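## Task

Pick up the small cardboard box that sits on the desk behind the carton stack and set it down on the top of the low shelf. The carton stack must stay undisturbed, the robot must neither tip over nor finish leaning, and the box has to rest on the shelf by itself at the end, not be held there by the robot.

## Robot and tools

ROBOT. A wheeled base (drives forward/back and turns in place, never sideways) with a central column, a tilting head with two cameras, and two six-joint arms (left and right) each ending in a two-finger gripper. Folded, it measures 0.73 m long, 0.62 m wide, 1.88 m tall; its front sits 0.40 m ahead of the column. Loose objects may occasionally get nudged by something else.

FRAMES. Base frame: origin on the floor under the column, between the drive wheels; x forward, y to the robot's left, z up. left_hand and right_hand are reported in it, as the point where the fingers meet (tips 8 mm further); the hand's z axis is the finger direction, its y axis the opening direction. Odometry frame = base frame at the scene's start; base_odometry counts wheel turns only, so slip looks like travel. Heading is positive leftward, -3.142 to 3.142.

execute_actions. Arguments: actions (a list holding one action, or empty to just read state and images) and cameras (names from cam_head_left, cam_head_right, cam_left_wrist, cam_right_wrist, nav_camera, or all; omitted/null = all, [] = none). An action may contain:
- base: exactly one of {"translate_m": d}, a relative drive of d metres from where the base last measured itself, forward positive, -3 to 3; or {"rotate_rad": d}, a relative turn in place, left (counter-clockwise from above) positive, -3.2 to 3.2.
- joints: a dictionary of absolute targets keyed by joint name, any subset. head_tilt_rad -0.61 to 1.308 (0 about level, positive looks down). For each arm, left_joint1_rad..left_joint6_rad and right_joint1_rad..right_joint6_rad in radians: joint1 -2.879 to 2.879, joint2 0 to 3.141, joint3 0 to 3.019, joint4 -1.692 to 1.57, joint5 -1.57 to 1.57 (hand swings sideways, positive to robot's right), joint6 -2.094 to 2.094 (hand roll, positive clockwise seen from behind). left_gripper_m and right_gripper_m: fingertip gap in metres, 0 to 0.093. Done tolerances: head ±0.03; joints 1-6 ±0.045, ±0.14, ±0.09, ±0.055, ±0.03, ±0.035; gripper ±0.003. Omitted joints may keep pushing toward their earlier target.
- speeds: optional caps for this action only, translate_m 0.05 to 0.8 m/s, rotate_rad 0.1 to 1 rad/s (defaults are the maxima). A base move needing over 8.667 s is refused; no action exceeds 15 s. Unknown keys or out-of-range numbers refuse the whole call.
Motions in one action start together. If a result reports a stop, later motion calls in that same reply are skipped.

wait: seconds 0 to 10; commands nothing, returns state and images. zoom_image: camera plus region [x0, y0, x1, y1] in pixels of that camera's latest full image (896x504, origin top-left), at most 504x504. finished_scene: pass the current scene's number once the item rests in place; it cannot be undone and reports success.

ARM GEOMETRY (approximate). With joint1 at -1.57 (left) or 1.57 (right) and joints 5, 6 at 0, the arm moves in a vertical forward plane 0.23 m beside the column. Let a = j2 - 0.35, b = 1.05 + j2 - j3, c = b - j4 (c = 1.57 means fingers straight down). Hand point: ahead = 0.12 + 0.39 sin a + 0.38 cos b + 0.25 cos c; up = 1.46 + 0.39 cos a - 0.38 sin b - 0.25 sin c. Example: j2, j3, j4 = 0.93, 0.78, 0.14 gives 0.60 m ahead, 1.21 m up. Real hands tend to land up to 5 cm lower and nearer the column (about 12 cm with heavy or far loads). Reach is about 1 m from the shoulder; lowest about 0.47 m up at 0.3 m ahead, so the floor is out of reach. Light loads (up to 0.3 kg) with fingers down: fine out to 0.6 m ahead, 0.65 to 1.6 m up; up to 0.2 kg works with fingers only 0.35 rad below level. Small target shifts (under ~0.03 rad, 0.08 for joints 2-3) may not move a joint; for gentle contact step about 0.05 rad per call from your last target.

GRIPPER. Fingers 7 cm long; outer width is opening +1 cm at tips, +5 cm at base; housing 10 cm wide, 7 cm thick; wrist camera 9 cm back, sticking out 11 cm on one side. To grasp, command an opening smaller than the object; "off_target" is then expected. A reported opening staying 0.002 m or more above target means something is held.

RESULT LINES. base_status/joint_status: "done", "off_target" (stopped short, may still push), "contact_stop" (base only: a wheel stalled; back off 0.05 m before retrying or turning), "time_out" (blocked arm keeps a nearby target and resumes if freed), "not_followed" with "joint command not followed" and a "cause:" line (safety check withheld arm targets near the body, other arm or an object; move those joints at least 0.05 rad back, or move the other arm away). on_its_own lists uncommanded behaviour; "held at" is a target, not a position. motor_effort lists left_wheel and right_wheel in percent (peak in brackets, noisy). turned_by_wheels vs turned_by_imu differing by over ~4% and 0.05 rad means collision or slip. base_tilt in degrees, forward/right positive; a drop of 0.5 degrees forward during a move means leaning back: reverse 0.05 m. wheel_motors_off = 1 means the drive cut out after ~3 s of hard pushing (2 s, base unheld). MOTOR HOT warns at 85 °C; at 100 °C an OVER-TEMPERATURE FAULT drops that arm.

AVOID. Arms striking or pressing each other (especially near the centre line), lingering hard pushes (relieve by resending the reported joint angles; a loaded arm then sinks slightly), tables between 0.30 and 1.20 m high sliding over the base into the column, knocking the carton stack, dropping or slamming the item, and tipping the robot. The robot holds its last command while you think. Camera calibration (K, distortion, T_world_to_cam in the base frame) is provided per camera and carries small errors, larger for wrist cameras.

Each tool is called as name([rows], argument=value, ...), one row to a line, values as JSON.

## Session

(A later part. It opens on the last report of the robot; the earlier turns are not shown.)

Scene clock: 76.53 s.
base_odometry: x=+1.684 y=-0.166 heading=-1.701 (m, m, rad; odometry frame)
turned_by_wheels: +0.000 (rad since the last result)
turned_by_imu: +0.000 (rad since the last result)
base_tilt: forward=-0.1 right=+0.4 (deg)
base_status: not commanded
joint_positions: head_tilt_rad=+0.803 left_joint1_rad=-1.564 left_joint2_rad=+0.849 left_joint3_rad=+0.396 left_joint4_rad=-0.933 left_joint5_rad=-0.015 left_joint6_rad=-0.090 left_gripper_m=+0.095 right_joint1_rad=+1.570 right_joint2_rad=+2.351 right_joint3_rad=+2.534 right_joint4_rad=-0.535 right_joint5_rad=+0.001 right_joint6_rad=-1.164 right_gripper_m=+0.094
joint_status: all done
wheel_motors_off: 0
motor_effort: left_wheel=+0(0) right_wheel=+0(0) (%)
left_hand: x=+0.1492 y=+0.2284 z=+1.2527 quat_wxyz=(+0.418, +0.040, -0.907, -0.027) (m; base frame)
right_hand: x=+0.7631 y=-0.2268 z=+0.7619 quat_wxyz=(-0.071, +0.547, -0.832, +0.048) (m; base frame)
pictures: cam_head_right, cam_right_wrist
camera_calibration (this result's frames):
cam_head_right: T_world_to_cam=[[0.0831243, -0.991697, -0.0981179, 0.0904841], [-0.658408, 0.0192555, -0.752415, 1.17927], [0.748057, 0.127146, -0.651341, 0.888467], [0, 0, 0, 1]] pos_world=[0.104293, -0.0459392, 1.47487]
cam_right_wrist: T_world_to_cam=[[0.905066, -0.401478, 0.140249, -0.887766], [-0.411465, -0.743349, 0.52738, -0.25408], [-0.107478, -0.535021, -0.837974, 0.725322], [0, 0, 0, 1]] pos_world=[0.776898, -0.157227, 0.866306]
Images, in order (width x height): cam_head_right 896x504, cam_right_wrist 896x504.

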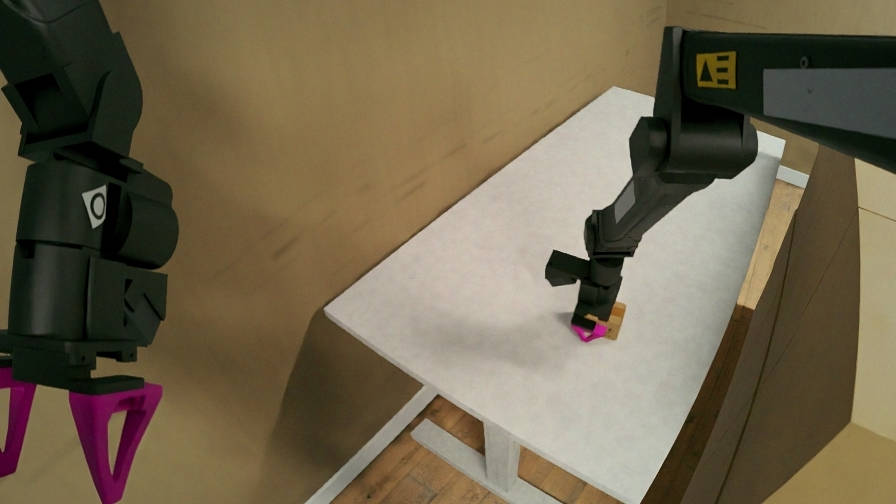

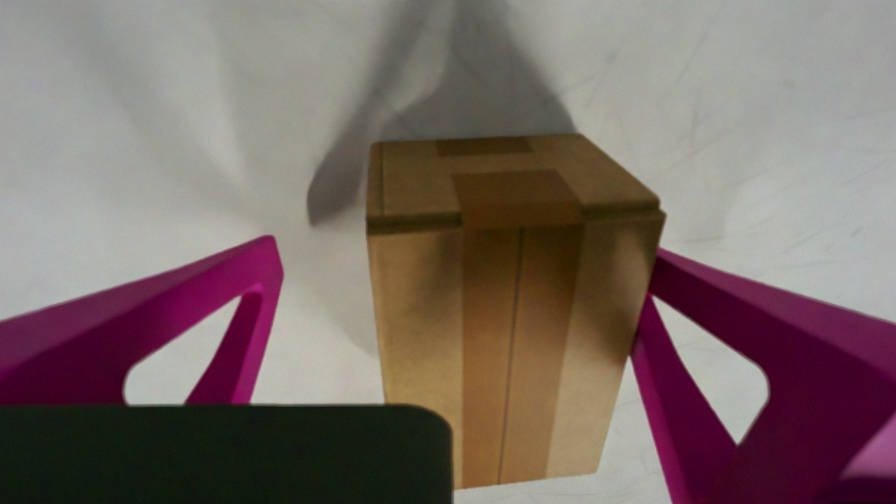

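execute_actions([
  {"base":{"rotate_rad":-0.022},"joints":{"right_joint2_rad":2.41,"right_joint3_rad":2.61,"right_joint4_rad":-0.5}},
], cameras=["cam_right_wrist"])

execute_actions([
  {"joints":{"right_gripper_m":0.03}},
], cameras=["cam_right_wrist"])

execute_actions([
  {"joints":{"right_joint2_rad":2.1,"right_joint4_rad":-0.7}},
], cameras=["cam_right_wrist"])

Scene clock: 81.87 s.
base_odometry: x=+1.684 y=-0.166 heading=-1.720 (m, m, rad; odometry frame)
turned_by_wheels: -0.019 (rad since the last result)
turned_by_imu: -0.020 (rad since the last result)
base_tilt: forward=-0.2 right=+0.4 (deg)
base_status: done
joint_positions: head_tilt_rad=+0.803 left_joint1_rad=-1.564 left_joint2_rad=+0.849 left_joint3_rad=+0.396 left_joint4_rad=-0.933 left_joint5_rad=-0.015 left_joint6_rad=-0.090 left_gripper_m=+0.095 right_joint1_rad=+1.566 right_joint2_rad=+2.383 right_joint3_rad=+2.578 right_joint4_rad=-0.507 right_joint5_rad=+0.001 right_joint6_rad=-1.164 right_gripper_m=+0.094
joint_status: all done
wheel_motors_off: 0
motor_effort: left_wheel=+1(61) right_wheel=-1(48) (%)
left_hand: x=+0.1492 y=+0.2284 z=+1.2527 quat_wxyz=(+0.418, +0.040, -0.907, -0.027) (m; base frame)
right_hand: x=+0.7707 y=-0.2301 z=+0.7554 quat_wxyz=(-0.087, +0.546, -0.831, +0.060) (m; base frame)
pictures: cam_right_wrist
camera_calibration (this result's frames):
cam_right_wrist: T_world_to_cam=[[0.898051, -0.402453, 0.177584, -0.91802], [-0.433497, -0.74109, 0.512705, -0.221406], [-0.0747339, -0.537417, -0.839998, 0.694679], [0, 0, 0, 1]] pos_world=[0.780366, -0.160209, 0.860071]
Images, in order (width x height): cam_right_wrist 896x504.

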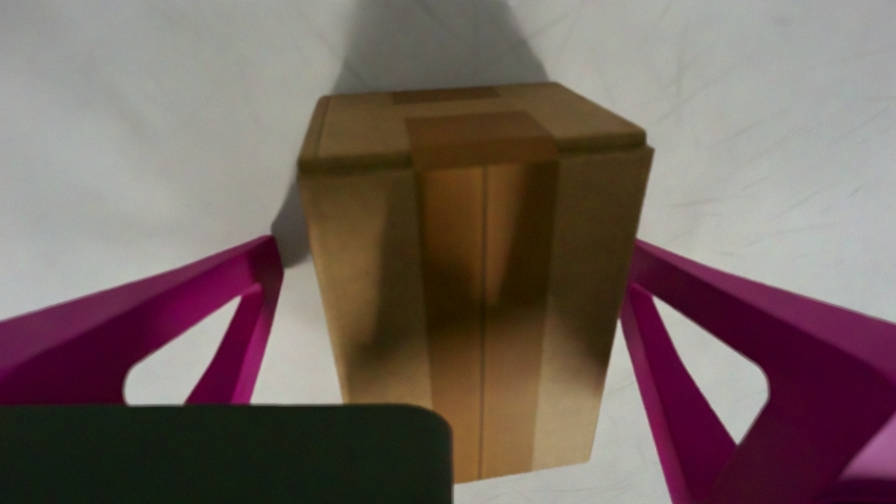

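Scene clock: 82.50 s.
base_odometry: x=+1.684 y=-0.166 heading=-1.720 (m, m, rad; odometry frame)
turned_by_wheels: +0.000 (rad since the last result)
turned_by_imu: +0.000 (rad since the last result)
base_tilt: forward=-0.2 right=+0.6 (deg)
base_status: not commanded
joint_positions: head_tilt_rad=+0.803 left_joint1_rad=-1.564 left_joint2_rad=+0.849 left_joint3_rad=+0.396 left_joint4_rad=-0.933 left_joint5_rad=-0.015 left_joint6_rad=-0.090 left_gripper_m=+0.095 right_joint1_rad=+1.566 right_joint2_rad=+2.383 right_joint3_rad=+2.578 right_joint4_rad=-0.507 right_joint5_rad=+0.001 right_joint6_rad=-1.164 right_gripper_m=+0.062
joint_status: right_gripper_m off_target (ended at +0.062, target +0.030)
wheel_motors_off: 0
motor_effort: left_wheel=+3(3) right_wheel=-2(2) (%)
left_hand: x=+0.1492 y=+0.2284 z=+1.2527 quat_wxyz=(+0.418, +0.040, -0.907, -0.027) (m; base frame)
right_hand: x=+0.7709 y=-0.2300 z=+0.7555 quat_wxyz=(-0.087, +0.546, -0.831, +0.060) (m; base frame)
pictures: cam_right_wrist
camera_calibration (this result's frames):
cam_right_wrist: T_world_to_cam=[[0.898016, -0.402446, 0.177778, -0.918312], [-0.433632, -0.741316, 0.512264, -0.220944], [-0.074369, -0.537111, -0.840227, 0.694787], [0, 0, 0, 1]] pos_world=[0.780521, -0.160182, 0.860216]
Images, in order (width x height): cam_right_wrist 896x504.

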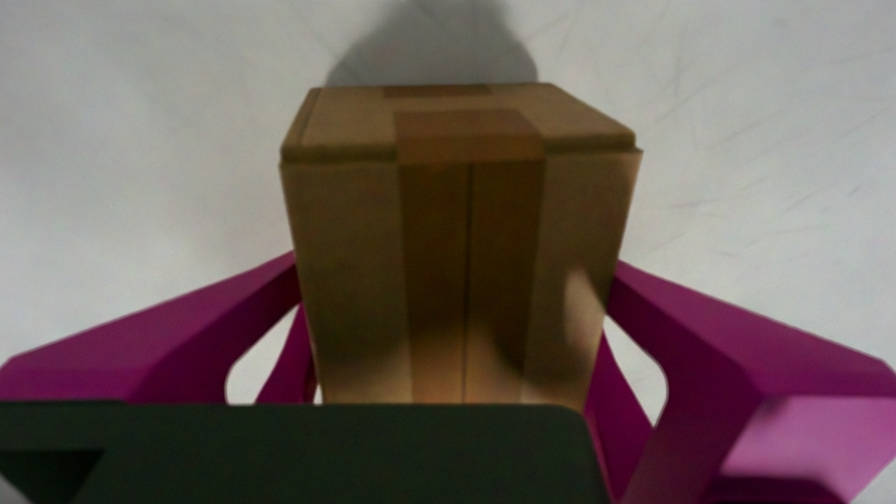

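Scene clock: 84.07 s.
base_odometry: x=+1.684 y=-0.166 heading=-1.720 (m, m, rad; odometry frame)
turned_by_wheels: +0.000 (rad since the last result)
turned_by_imu: +0.000 (rad since the last result)
base_tilt: forward=-0.4 right=+0.3 (deg)
base_status: not commanded
joint_positions: head_tilt_rad=+0.803 left_joint1_rad=-1.564 left_joint2_rad=+0.849 left_joint3_rad=+0.396 left_joint4_rad=-0.933 left_joint5_rad=-0.015 left_joint6_rad=-0.090 left_gripper_m=+0.095 right_joint1_rad=+1.566 right_joint2_rad=+2.090 right_joint3_rad=+2.603 right_joint4_rad=-0.698 right_joint5_rad=+0.001 right_joint6_rad=-1.165 right_gripper_m=+0.062
joint_status: all done
wheel_motors_off: 0
motor_effort: left_wheel=+4(3) right_wheel=-2(2) (%)
left_hand: x=+0.1492 y=+0.2284 z=+1.2527 quat_wxyz=(+0.418, +0.040, -0.907, -0.027) (m; base frame)
right_hand: x=+0.9135 y=-0.2295 z=+0.9639 quat_wxyz=(-0.140, +0.541, -0.824, +0.095) (m; base frame)
pictures: cam_right_wrist
camera_calibration (this result's frames):
cam_right_wrist: T_world_to_cam=[[0.868651, -0.401571, 0.29015, -1.16452], [-0.494311, -0.741757, 0.45327, -0.153201], [0.0332005, -0.537157, -0.842829, 0.785007], [0, 0, 0, 1]] pos_world=[0.909772, -0.159605, 1.06895]
Images, in order (width x height): cam_right_wrist 896x504.

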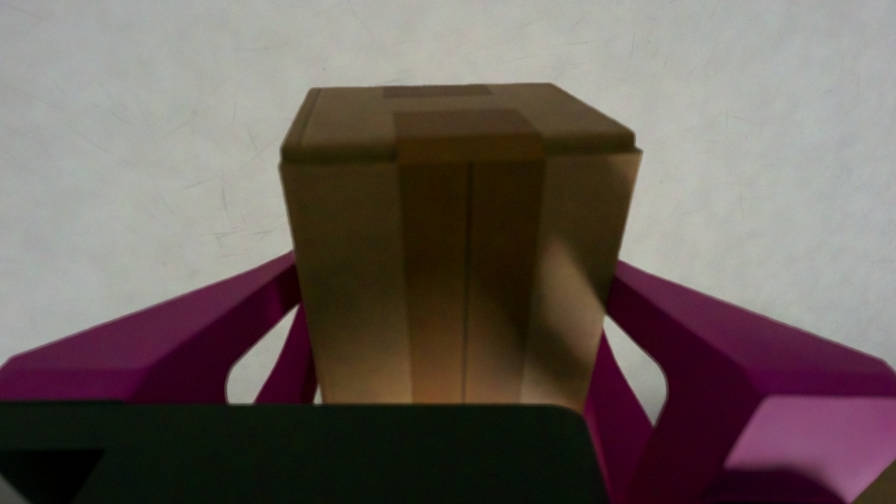

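execute_actions([
  {"base":{"translate_m":-0.75},"speeds":{"translate_m":0.5},"joints":{"right_joint2_rad":1.2,"right_joint3_rad":1.05,"right_joint4_rad":-0.3,"right_joint6_rad":-1.57}},
], cameras=[])

execute_actions([
  {"base":{"rotate_rad":3.0},"speeds":{"rotate_rad":0.8}},
], cameras=["cam_head_left","cam_head_right","nav_camera"])

Scene clock: 94.83 s.
base_odometry: x=+1.796 y=+0.576 heading=-1.721 (m, m, rad; odometry frame)
turned_by_wheels: +0.000 (rad since the last result)
turned_by_imu: -0.004 (rad since the last result)
base_tilt: forward=+0.0 right=+0.3 (deg)
base_status: done
joint_positions: head_tilt_rad=+0.803 left_joint1_rad=-1.564 left_joint2_rad=+0.849 left_joint3_rad=+0.392 left_joint4_rad=-0.933 left_joint5_rad=-0.015 left_joint6_rad=-0.090 left_gripper_m=+0.095 right_joint1_rad=+1.567 right_joint2_rad=+1.227 right_joint3_rad=+1.033 right_joint4_rad=-0.307 right_joint5_rad=+0.001 right_joint6_rad=-1.565 right_gripper_m=+0.062
joint_status: all done
wheel_motors_off: 0
motor_effort: left_wheel=-1(66) right_wheel=+1(65) (%)
left_hand: x=+0.1475 y=+0.2284 z=+1.2532 quat_wxyz=(+0.419, +0.040, -0.907, -0.027) (m; base frame)
right_hand: x=+0.5501 y=-0.2279 z=+1.0939 quat_wxyz=(-0.007, +0.704, -0.710, +0.010) (m; base frame)
pictures: none
No camera images: the call's "cameras" was empty. Leave "cameras" out to get every camera's image.

Scene clock: 99.90 s.
base_odometry: x=+1.796 y=+0.576 heading=+1.278 (m, m, rad; odometry frame)
turned_by_wheels: +2.999 (rad since the last result)
turned_by_imu: +3.020 (rad since the last result)
base_tilt: forward=-0.2 right=+0.2 (deg)
base_status: done
joint_positions: head_tilt_rad=+0.803 left_joint1_rad=-1.564 left_joint2_rad=+0.849 left_joint3_rad=+0.392 left_joint4_rad=-0.933 left_joint5_rad=-0.015 left_joint6_rad=-0.090 left_gripper_m=+0.095 right_joint1_rad=+1.567 right_joint2_rad=+1.227 right_joint3_rad=+1.035 right_joint4_rad=-0.307 right_joint5_rad=+0.001 right_joint6_rad=-1.565 right_gripper_m=+0.062
joint_status: not commanded
wheel_motors_off: 0
motor_effort: left_wheel=-5(49) right_wheel=+4(57) (%)
left_hand: x=+0.1475 y=+0.2284 z=+1.2532 quat_wxyz=(+0.419, +0.040, -0.907, -0.027) (m; base frame)
right_hand: x=+0.5510 y=-0.2275 z=+1.0941 quat_wxyz=(-0.007, +0.704, -0.710, +0.010) (m; base frame)
pictures: cam_head_left, cam_head_right, nav_camera
camera_calibration (this result's frames):
cam_head_left: T_world_to_cam=[[0.0735408, -0.993107, -0.0912717, 0.158111], [-0.658066, 0.0204448, -0.752683, 1.18566], [0.74936, 0.115416, -0.652026, 0.891603], [0, 0, 0, 1]] pos_world=[0.100483, 0.029876, 1.4882]
cam_head_right: T_world_to_cam=[[0.0831148, -0.991697, -0.0981259, 0.0904969], [-0.658481, 0.0192555, -0.752351, 1.17917], [0.747994, 0.127146, -0.651413, 0.888581], [0, 0, 0, 1]] pos_world=[0.104286, -0.0459392, 1.47486]
Images, in order (width x height): cam_head_left 896x504, cam_head_right 896x504, nav_camera 896x504.

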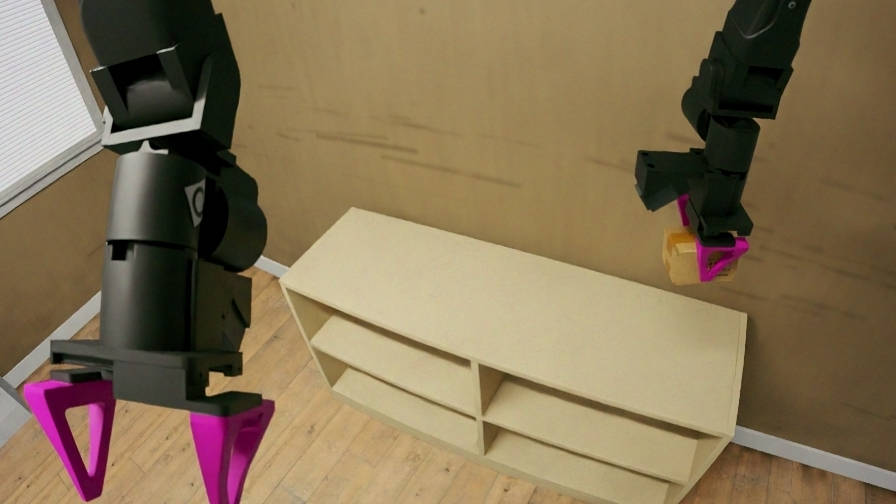

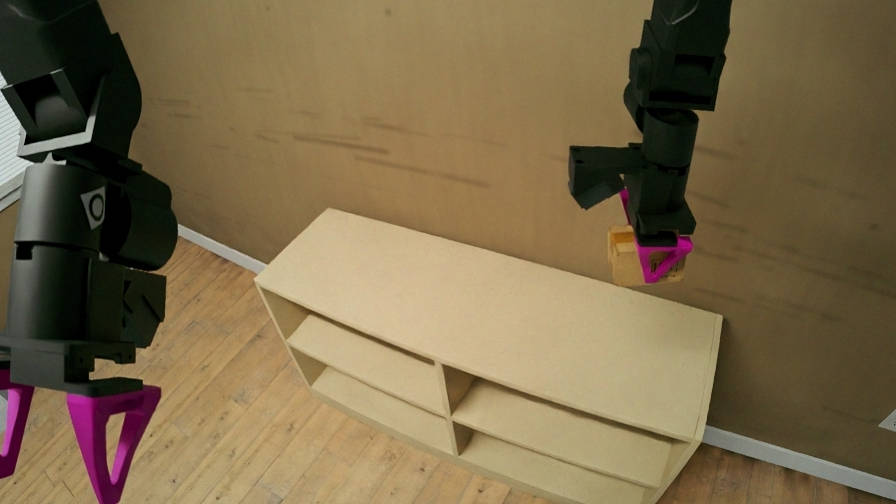

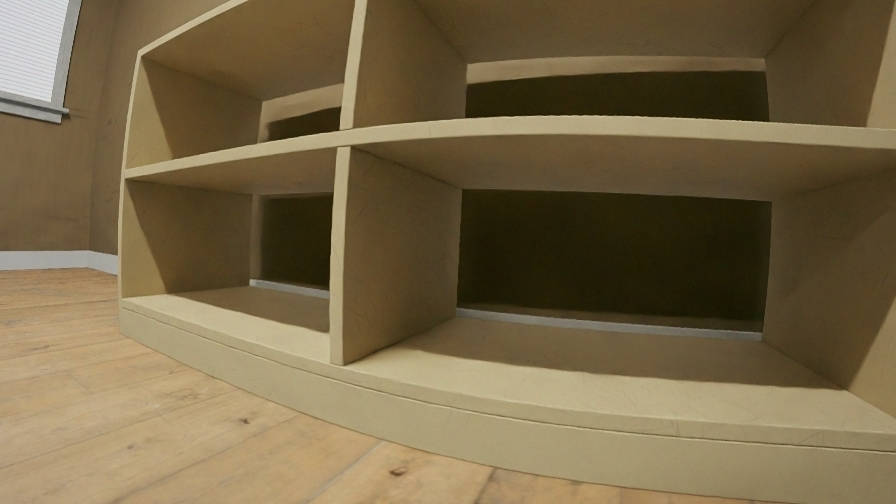

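execute_actions([
  {"base":{"translate_m":0.07},"joints":{"head_tilt_rad":1.0,"right_joint2_rad":1.96,"right_joint3_rad":1.83,"right_joint4_rad":-0.35,"right_joint6_rad":-1.14}},
], cameras=["cam_head_left","cam_head_right","cam_right_wrist"])

Scene clock: 108.53 s.
base_odometry: x=+1.816 y=+0.643 heading=+1.280 (m, m, rad; odometry frame)
turned_by_wheels: +0.001 (rad since the last result)
turned_by_imu: +0.001 (rad since the last result)
base_tilt: forward=-0.2 right=+0.4 (deg)
base_status: done
joint_positions: head_tilt_rad=+1.000 left_joint1_rad=-1.564 left_joint2_rad=+0.849 left_joint3_rad=+0.396 left_joint4_rad=-0.933 left_joint5_rad=-0.015 left_joint6_rad=-0.090 left_gripper_m=+0.095 right_joint1_rad=+1.568 right_joint2_rad=+1.986 right_joint3_rad=+1.814 right_joint4_rad=-0.349 right_joint5_rad=+0.001 right_joint6_rad=-1.145 right_gripper_m=+0.062
joint_status: all done
wheel_motors_off: 0
motor_effort: left_wheel=+2(63) right_wheel=+0(57) (%)
left_hand: x=+0.1492 y=+0.2284 z=+1.2527 quat_wxyz=(+0.418, +0.040, -0.907, -0.027) (m; base frame)
right_hand: x=+0.6396 y=-0.2278 z=+0.8252 quat_wxyz=(+0.000, +0.541, -0.841, +0.002) (m; base frame)
pictures: cam_head_left, cam_head_right, cam_right_wrist
camera_calibration (this result's frames):
cam_head_left: T_world_to_cam=[[0.0542359, -0.993107, -0.10391, 0.178539], [-0.792765, 0.0204448, -0.609185, 0.971407], [0.60711, 0.115416, -0.786191, 1.10533], [0, 0, 0, 1]] pos_world=[0.0893582, 0.029876, 1.47932]
cam_head_right: T_world_to_cam=[[0.0622817, -0.991697, -0.112507, 0.113685], [-0.793107, 0.0192555, -0.608778, 0.9648], [0.60589, 0.127146, -0.785322, 1.10191], [0, 0, 0, 1]] pos_world=[0.0904746, -0.0459392, 1.46549]
cam_right_wrist: T_world_to_cam=[[0.907531, -0.419736, -0.0144454, -0.663307], [-0.331299, -0.73661, 0.589616, -0.440124], [-0.258123, -0.530309, -0.807554, 0.836872], [0, 0, 0, 1]] pos_world=[0.672176, -0.158812, 0.925742]
Images, in order (width x height): cam_head_left 896x504, cam_head_right 896x504, cam_right_wrist 896x504.

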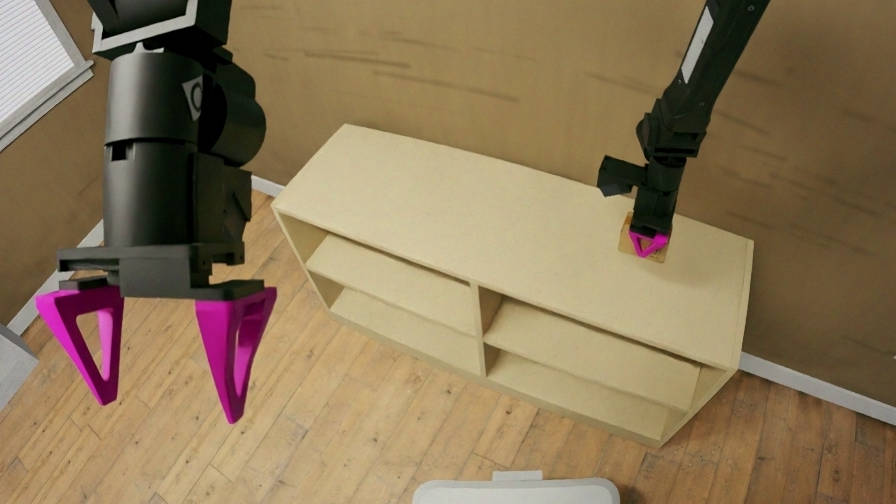

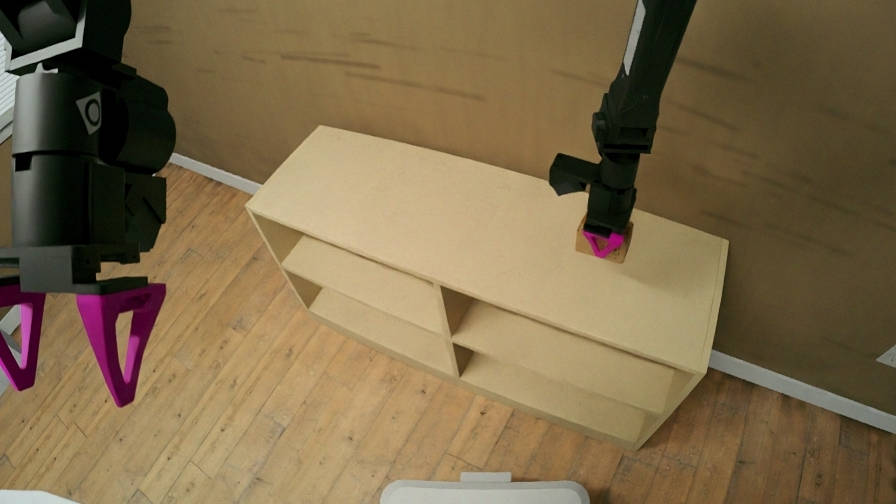

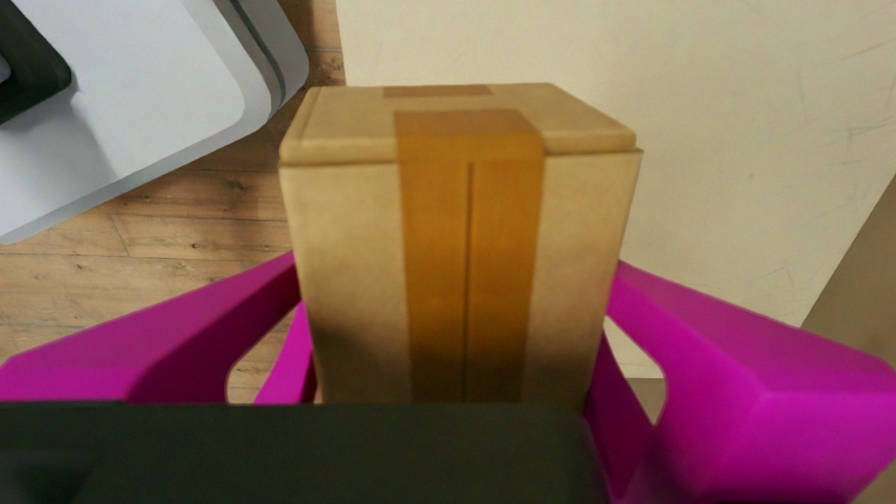

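execute_actions([
  {"base":{"translate_m":0.09},"joints":{"right_joint2_rad":2.39,"right_joint3_rad":2.2,"right_joint4_rad":-0.27}},
], cameras=["cam_head_right","cam_right_wrist"])

Scene clock: 119.97 s.
base_odometry: x=+1.842 y=+0.729 heading=+1.281 (m, m, rad; odometry frame)
turned_by_wheels: +0.001 (rad since the last result)
turned_by_imu: +0.001 (rad since the last result)
base_tilt: forward=-0.2 right=+0.4 (deg)
base_status: done
joint_positions: head_tilt_rad=+1.001 left_joint1_rad=-1.564 left_joint2_rad=+0.849 left_joint3_rad=+0.397 left_joint4_rad=-0.933 left_joint5_rad=-0.015 left_joint6_rad=-0.090 left_gripper_m=+0.095 right_joint1_rad=+1.569 right_joint2_rad=+2.412 right_joint3_rad=+2.188 right_joint4_rad=-0.271 right_joint5_rad=+0.001 right_joint6_rad=-1.145 right_gripper_m=+0.062
joint_status: all done
wheel_motors_off: 0
motor_effort: left_wheel=+2(72) right_wheel=-1(47) (%)
left_hand: x=+0.1498 y=+0.2284 z=+1.2525 quat_wxyz=(+0.417, +0.040, -0.907, -0.027) (m; base frame)
right_hand: x=+0.5821 y=-0.2274 z=+0.6627 quat_wxyz=(-0.011, +0.541, -0.841, +0.009) (m; base frame)
pictures: cam_head_right, cam_right_wrist
camera_calibration (this result's frames):
cam_head_right: T_world_to_cam=[[0.062197, -0.991697, -0.112554, 0.113761], [-0.793565, 0.0192555, -0.608181, 0.963903], [0.605299, 0.127146, -0.785778, 1.10264], [0, 0, 0, 1]] pos_world=[0.0904185, -0.0459392, 1.46546]
cam_right_wrist: T_world_to_cam=[[0.90778, -0.419339, 0.0095293, -0.629221], [-0.346596, -0.737126, 0.580101, -0.347966], [-0.236234, -0.529907, -0.814489, 0.682952], [0, 0, 0, 1]] pos_world=[0.611927, -0.158451, 0.764108]
Images, in order (width x height): cam_head_right 896x504, cam_right_wrist 896x504.

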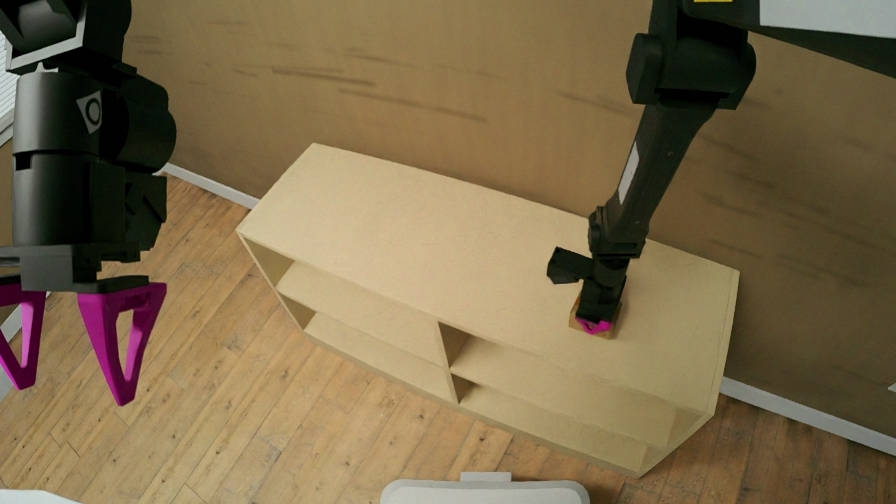

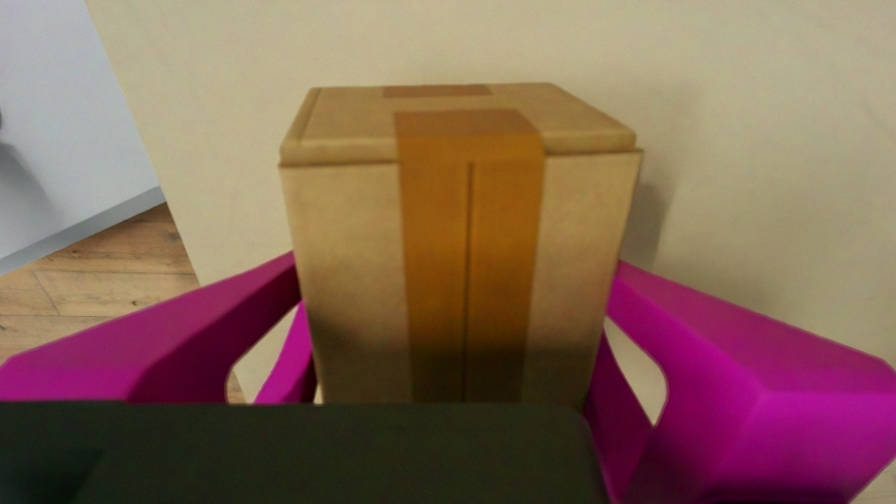

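execute_actions([
  {"joints":{"right_joint2_rad":2.5,"right_joint3_rad":2.32,"right_joint4_rad":-0.29}},
], cameras=["cam_right_wrist"])

execute_actions([
  {"joints":{"right_joint2_rad":2.57,"right_joint3_rad":2.41,"right_joint4_rad":-0.31}},
], cameras=["cam_head_right","cam_right_wrist"])

Scene clock: 128.63 s.
base_odometry: x=+1.842 y=+0.729 heading=+1.281 (m, m, rad; odometry frame)
turned_by_wheels: +0.000 (rad since the last result)
turned_by_imu: -0.001 (rad since the last result)
base_tilt: forward=-0.1 right=+0.2 (deg)
base_status: not commanded
joint_positions: head_tilt_rad=+1.001 left_joint1_rad=-1.564 left_joint2_rad=+0.849 left_joint3_rad=+0.397 left_joint4_rad=-0.933 left_joint5_rad=-0.015 left_joint6_rad=-0.090 left_gripper_m=+0.095 right_joint1_rad=+1.569 right_joint2_rad=+2.484 right_joint3_rad=+2.308 right_joint4_rad=-0.288 right_joint5_rad=+0.001 right_joint6_rad=-1.145 right_gripper_m=+0.062
joint_status: all done
wheel_motors_off: 0
motor_effort: left_wheel=+3(2) right_wheel=-1(2) (%)
left_hand: x=+0.1498 y=+0.2284 z=+1.2525 quat_wxyz=(+0.417, +0.040, -0.907, -0.027) (m; base frame)
right_hand: x=+0.5926 y=-0.2274 z=+0.6447 quat_wxyz=(-0.024, +0.541, -0.840, +0.017) (m; base frame)
pictures: cam_right_wrist
camera_calibration (this result's frames):
cam_right_wrist: T_world_to_cam=[[0.907102, -0.419291, 0.0368909, -0.655865], [-0.363881, -0.737127, 0.569416, -0.31681], [-0.211558, -0.529942, -0.821221, 0.660525], [0, 0, 0, 1]] pos_world=[0.619394, -0.158487, 0.747029]
Images, in order (width x height): cam_right_wrist 896x504.

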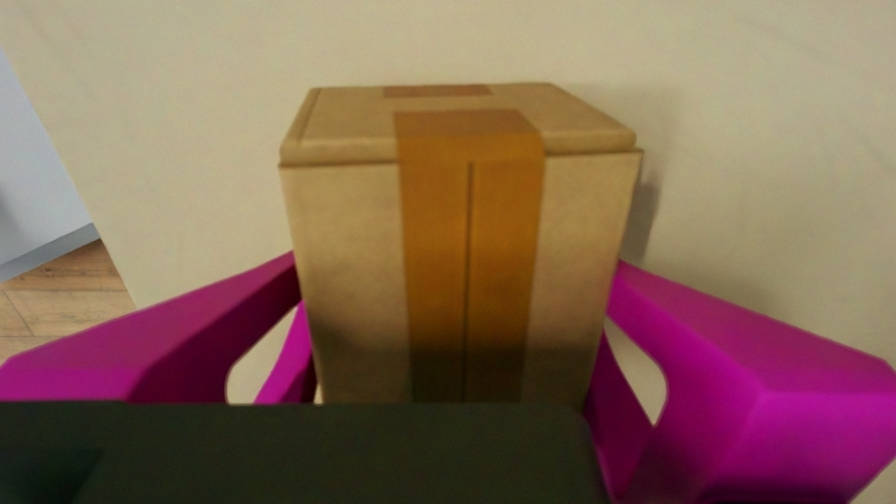

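Scene clock: 129.33 s.
base_odometry: x=+1.842 y=+0.729 heading=+1.281 (m, m, rad; odometry frame)
turned_by_wheels: +0.000 (rad since the last result)
turned_by_imu: +0.000 (rad since the last result)
base_tilt: forward=-0.2 right=+0.4 (deg)
base_status: not commanded
joint_positions: head_tilt_rad=+1.001 left_joint1_rad=-1.564 left_joint2_rad=+0.849 left_joint3_rad=+0.397 left_joint4_rad=-0.933 left_joint5_rad=-0.015 left_joint6_rad=-0.090 left_gripper_m=+0.095 right_joint1_rad=+1.569 right_joint2_rad=+2.522 right_joint3_rad=+2.395 right_joint4_rad=-0.311 right_joint5_rad=+0.001 right_joint6_rad=-1.145 right_gripper_m=+0.062
joint_status: all done
wheel_motors_off: 0
motor_effort: left_wheel=+4(5) right_wheel=-2(2) (%)
left_hand: x=+0.1498 y=+0.2284 z=+1.2525 quat_wxyz=(+0.417, +0.040, -0.907, -0.027) (m; base frame)
right_hand: x=+0.6086 y=-0.2276 z=+0.6400 quat_wxyz=(-0.035, +0.541, -0.840, +0.024) (m; base frame)
pictures: cam_head_right, cam_right_wrist
camera_calibration (this result's frames):
cam_head_right: T_world_to_cam=[[0.062197, -0.991697, -0.112554, 0.113761], [-0.793565, 0.0192555, -0.608181, 0.963903], [0.605299, 0.127146, -0.785778, 1.10264], [0, 0, 0, 1]] pos_world=[0.0904185, -0.0459392, 1.46546]
cam_right_wrist: T_world_to_cam=[[0.905649, -0.419608, 0.0610685, -0.68494], [-0.379037, -0.736553, 0.560197, -0.293172], [-0.190083, -0.530489, -0.826105, 0.649907], [0, 0, 0, 1]] pos_world=[0.632728, -0.158574, 0.742954]
Images, in order (width x height): cam_head_right 896x504, cam_right_wrist 896x504.

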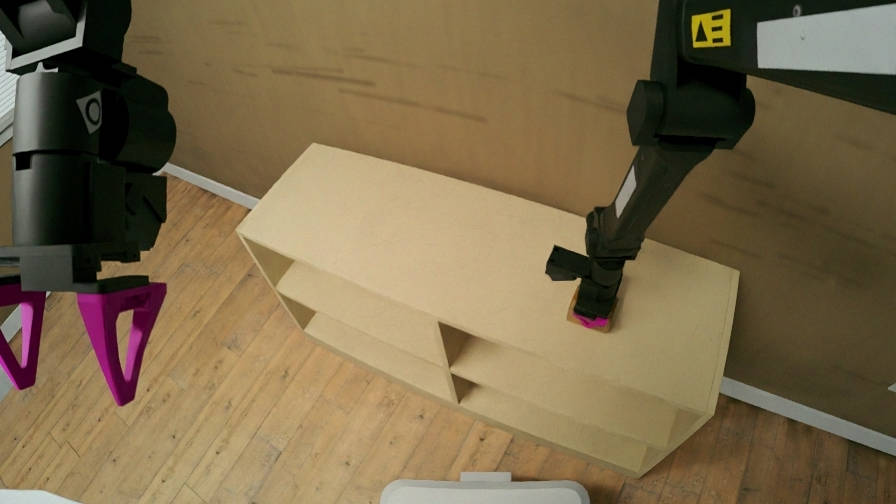

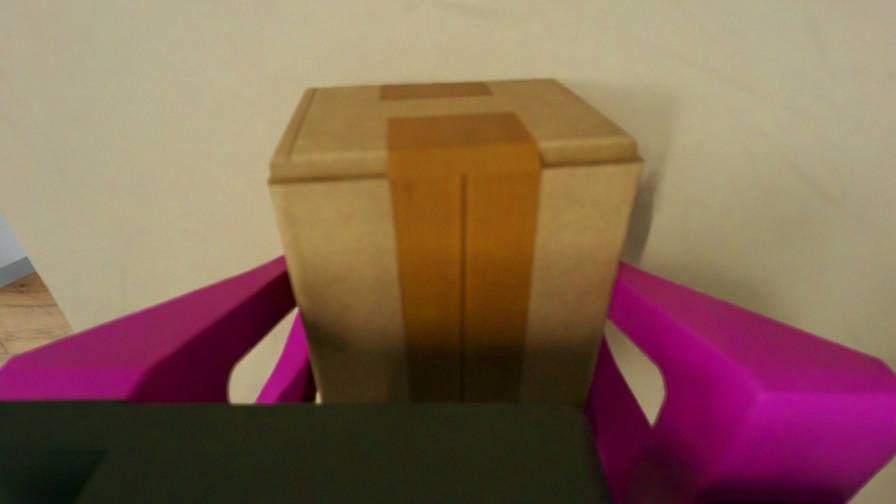

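Contact.

execute_actions([
  {"joints":{"right_gripper_m":0.093,"right_joint2_rad":2.5}},
], cameras=[])

execute_actions([
  {"joints":{"right_joint2_rad":2.2,"right_joint3_rad":2.1}},
], cameras=["cam_head_right","cam_right_wrist"])

Scene clock: 134.47 s.
base_odometry: x=+1.842 y=+0.729 heading=+1.281 (m, m, rad; odometry frame)
turned_by_wheels: +0.000 (rad since the last result)
turned_by_imu: -0.001 (rad since the last result)
base_tilt: forward=-0.1 right=+0.4 (deg)
base_status: not commanded
joint_positions: head_tilt_rad=+1.001 left_joint1_rad=-1.564 left_joint2_rad=+0.849 left_joint3_rad=+0.397 left_joint4_rad=-0.933 left_joint5_rad=-0.015 left_joint6_rad=-0.090 left_gripper_m=+0.095 right_joint1_rad=+1.569 right_joint2_rad=+2.519 right_joint3_rad=+2.395 right_joint4_rad=-0.311 right_joint5_rad=+0.001 right_joint6_rad=-1.145 right_gripper_m=+0.093
joint_status: all done
wheel_motors_off: 0
motor_effort: left_wheel=+4(4) right_wheel=-2(2) (%)
left_hand: x=+0.1498 y=+0.2284 z=+1.2525 quat_wxyz=(+0.417, +0.040, -0.907, -0.027) (m; base frame)
right_hand: x=+0.6108 y=-0.2276 z=+0.6413 quat_wxyz=(-0.036, +0.541, -0.840, +0.025) (m; base frame)
pictures: none
No camera images: the call's "cameras" was empty. Leave "cameras" out to get every camera's image.

Scene clock: 135.77 s.
base_odometry: x=+1.842 y=+0.729 heading=+1.281 (m, m, rad; odometry frame)
turned_by_wheels: +0.000 (rad since the last result)
turned_by_imu: +0.000 (rad since the last result)
base_tilt: forward=-0.2 right=+0.3 (deg)
base_status: not commanded
joint_positions: head_tilt_rad=+1.001 left_joint1_rad=-1.564 left_joint2_rad=+0.849 left_joint3_rad=+0.397 left_joint4_rad=-0.933 left_joint5_rad=-0.015 left_joint6_rad=-0.090 left_gripper_m=+0.095 right_joint1_rad=+1.569 right_joint2_rad=+2.176 right_joint3_rad=+2.104 right_joint4_rad=-0.310 right_joint5_rad=+0.001 right_joint6_rad=-1.145 right_gripper_m=+0.093
joint_status: all done
wheel_motors_off: 0
motor_effort: left_wheel=+3(5) right_wheel=-2(2) (%)
left_hand: x=+0.1498 y=+0.2284 z=+1.2525 quat_wxyz=(+0.417, +0.040, -0.907, -0.027) (m; base frame)
right_hand: x=+0.6968 y=-0.2275 z=+0.7703 quat_wxyz=(-0.058, +0.540, -0.839, +0.039) (m; base frame)
pictures: cam_head_right, cam_right_wrist
camera_calibration (this result's frames):
cam_head_right: T_world_to_cam=[[0.062197, -0.991697, -0.112554, 0.113761], [-0.793565, 0.0192555, -0.608181, 0.963903], [0.605299, 0.127146, -0.785778, 1.10264], [0, 0, 0, 1]] pos_world=[0.0904185, -0.0459392, 1.46546]
cam_right_wrist: T_world_to_cam=[[0.900884, -0.419518, 0.111412, -0.808133], [-0.409565, -0.73656, 0.538271, -0.294487], [-0.143753, -0.53055, -0.835375, 0.749227], [0, 0, 0, 1]] pos_world=[0.715126, -0.158432, 0.874435]
Images, in order (width x height): cam_head_right 896x504, cam_right_wrist 896x504.

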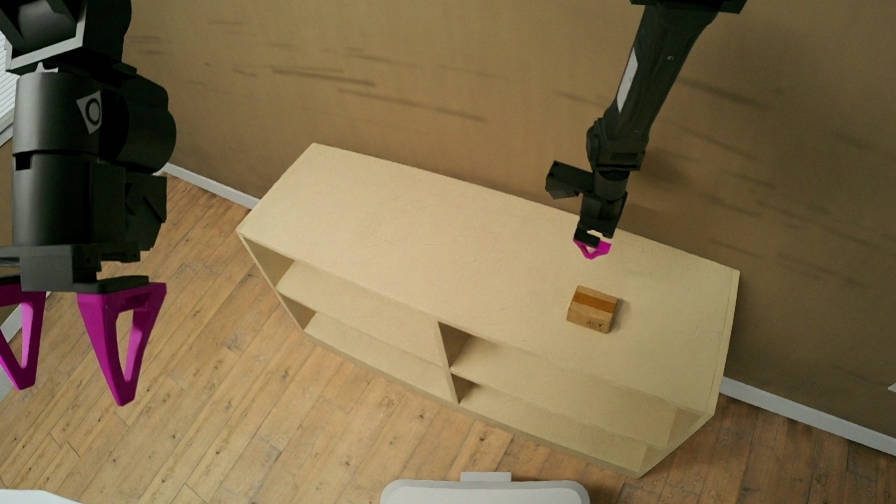

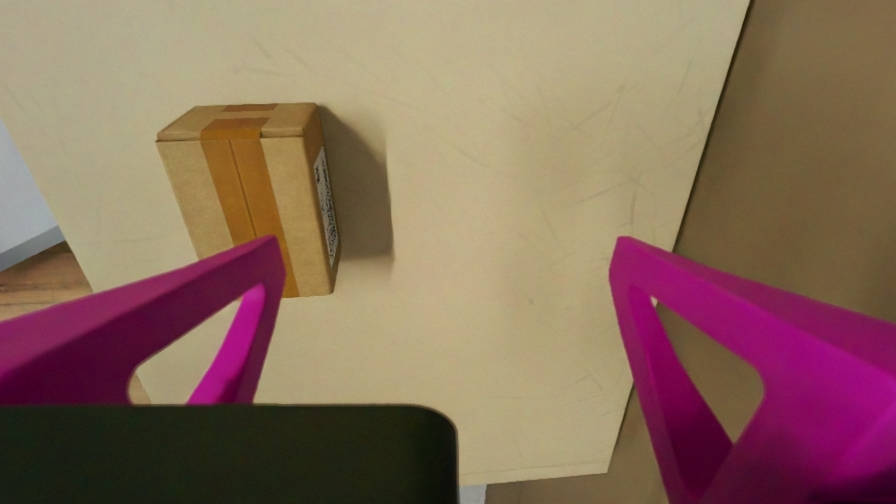

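finished_scene(scene=1)

The scene is finished: the task was done.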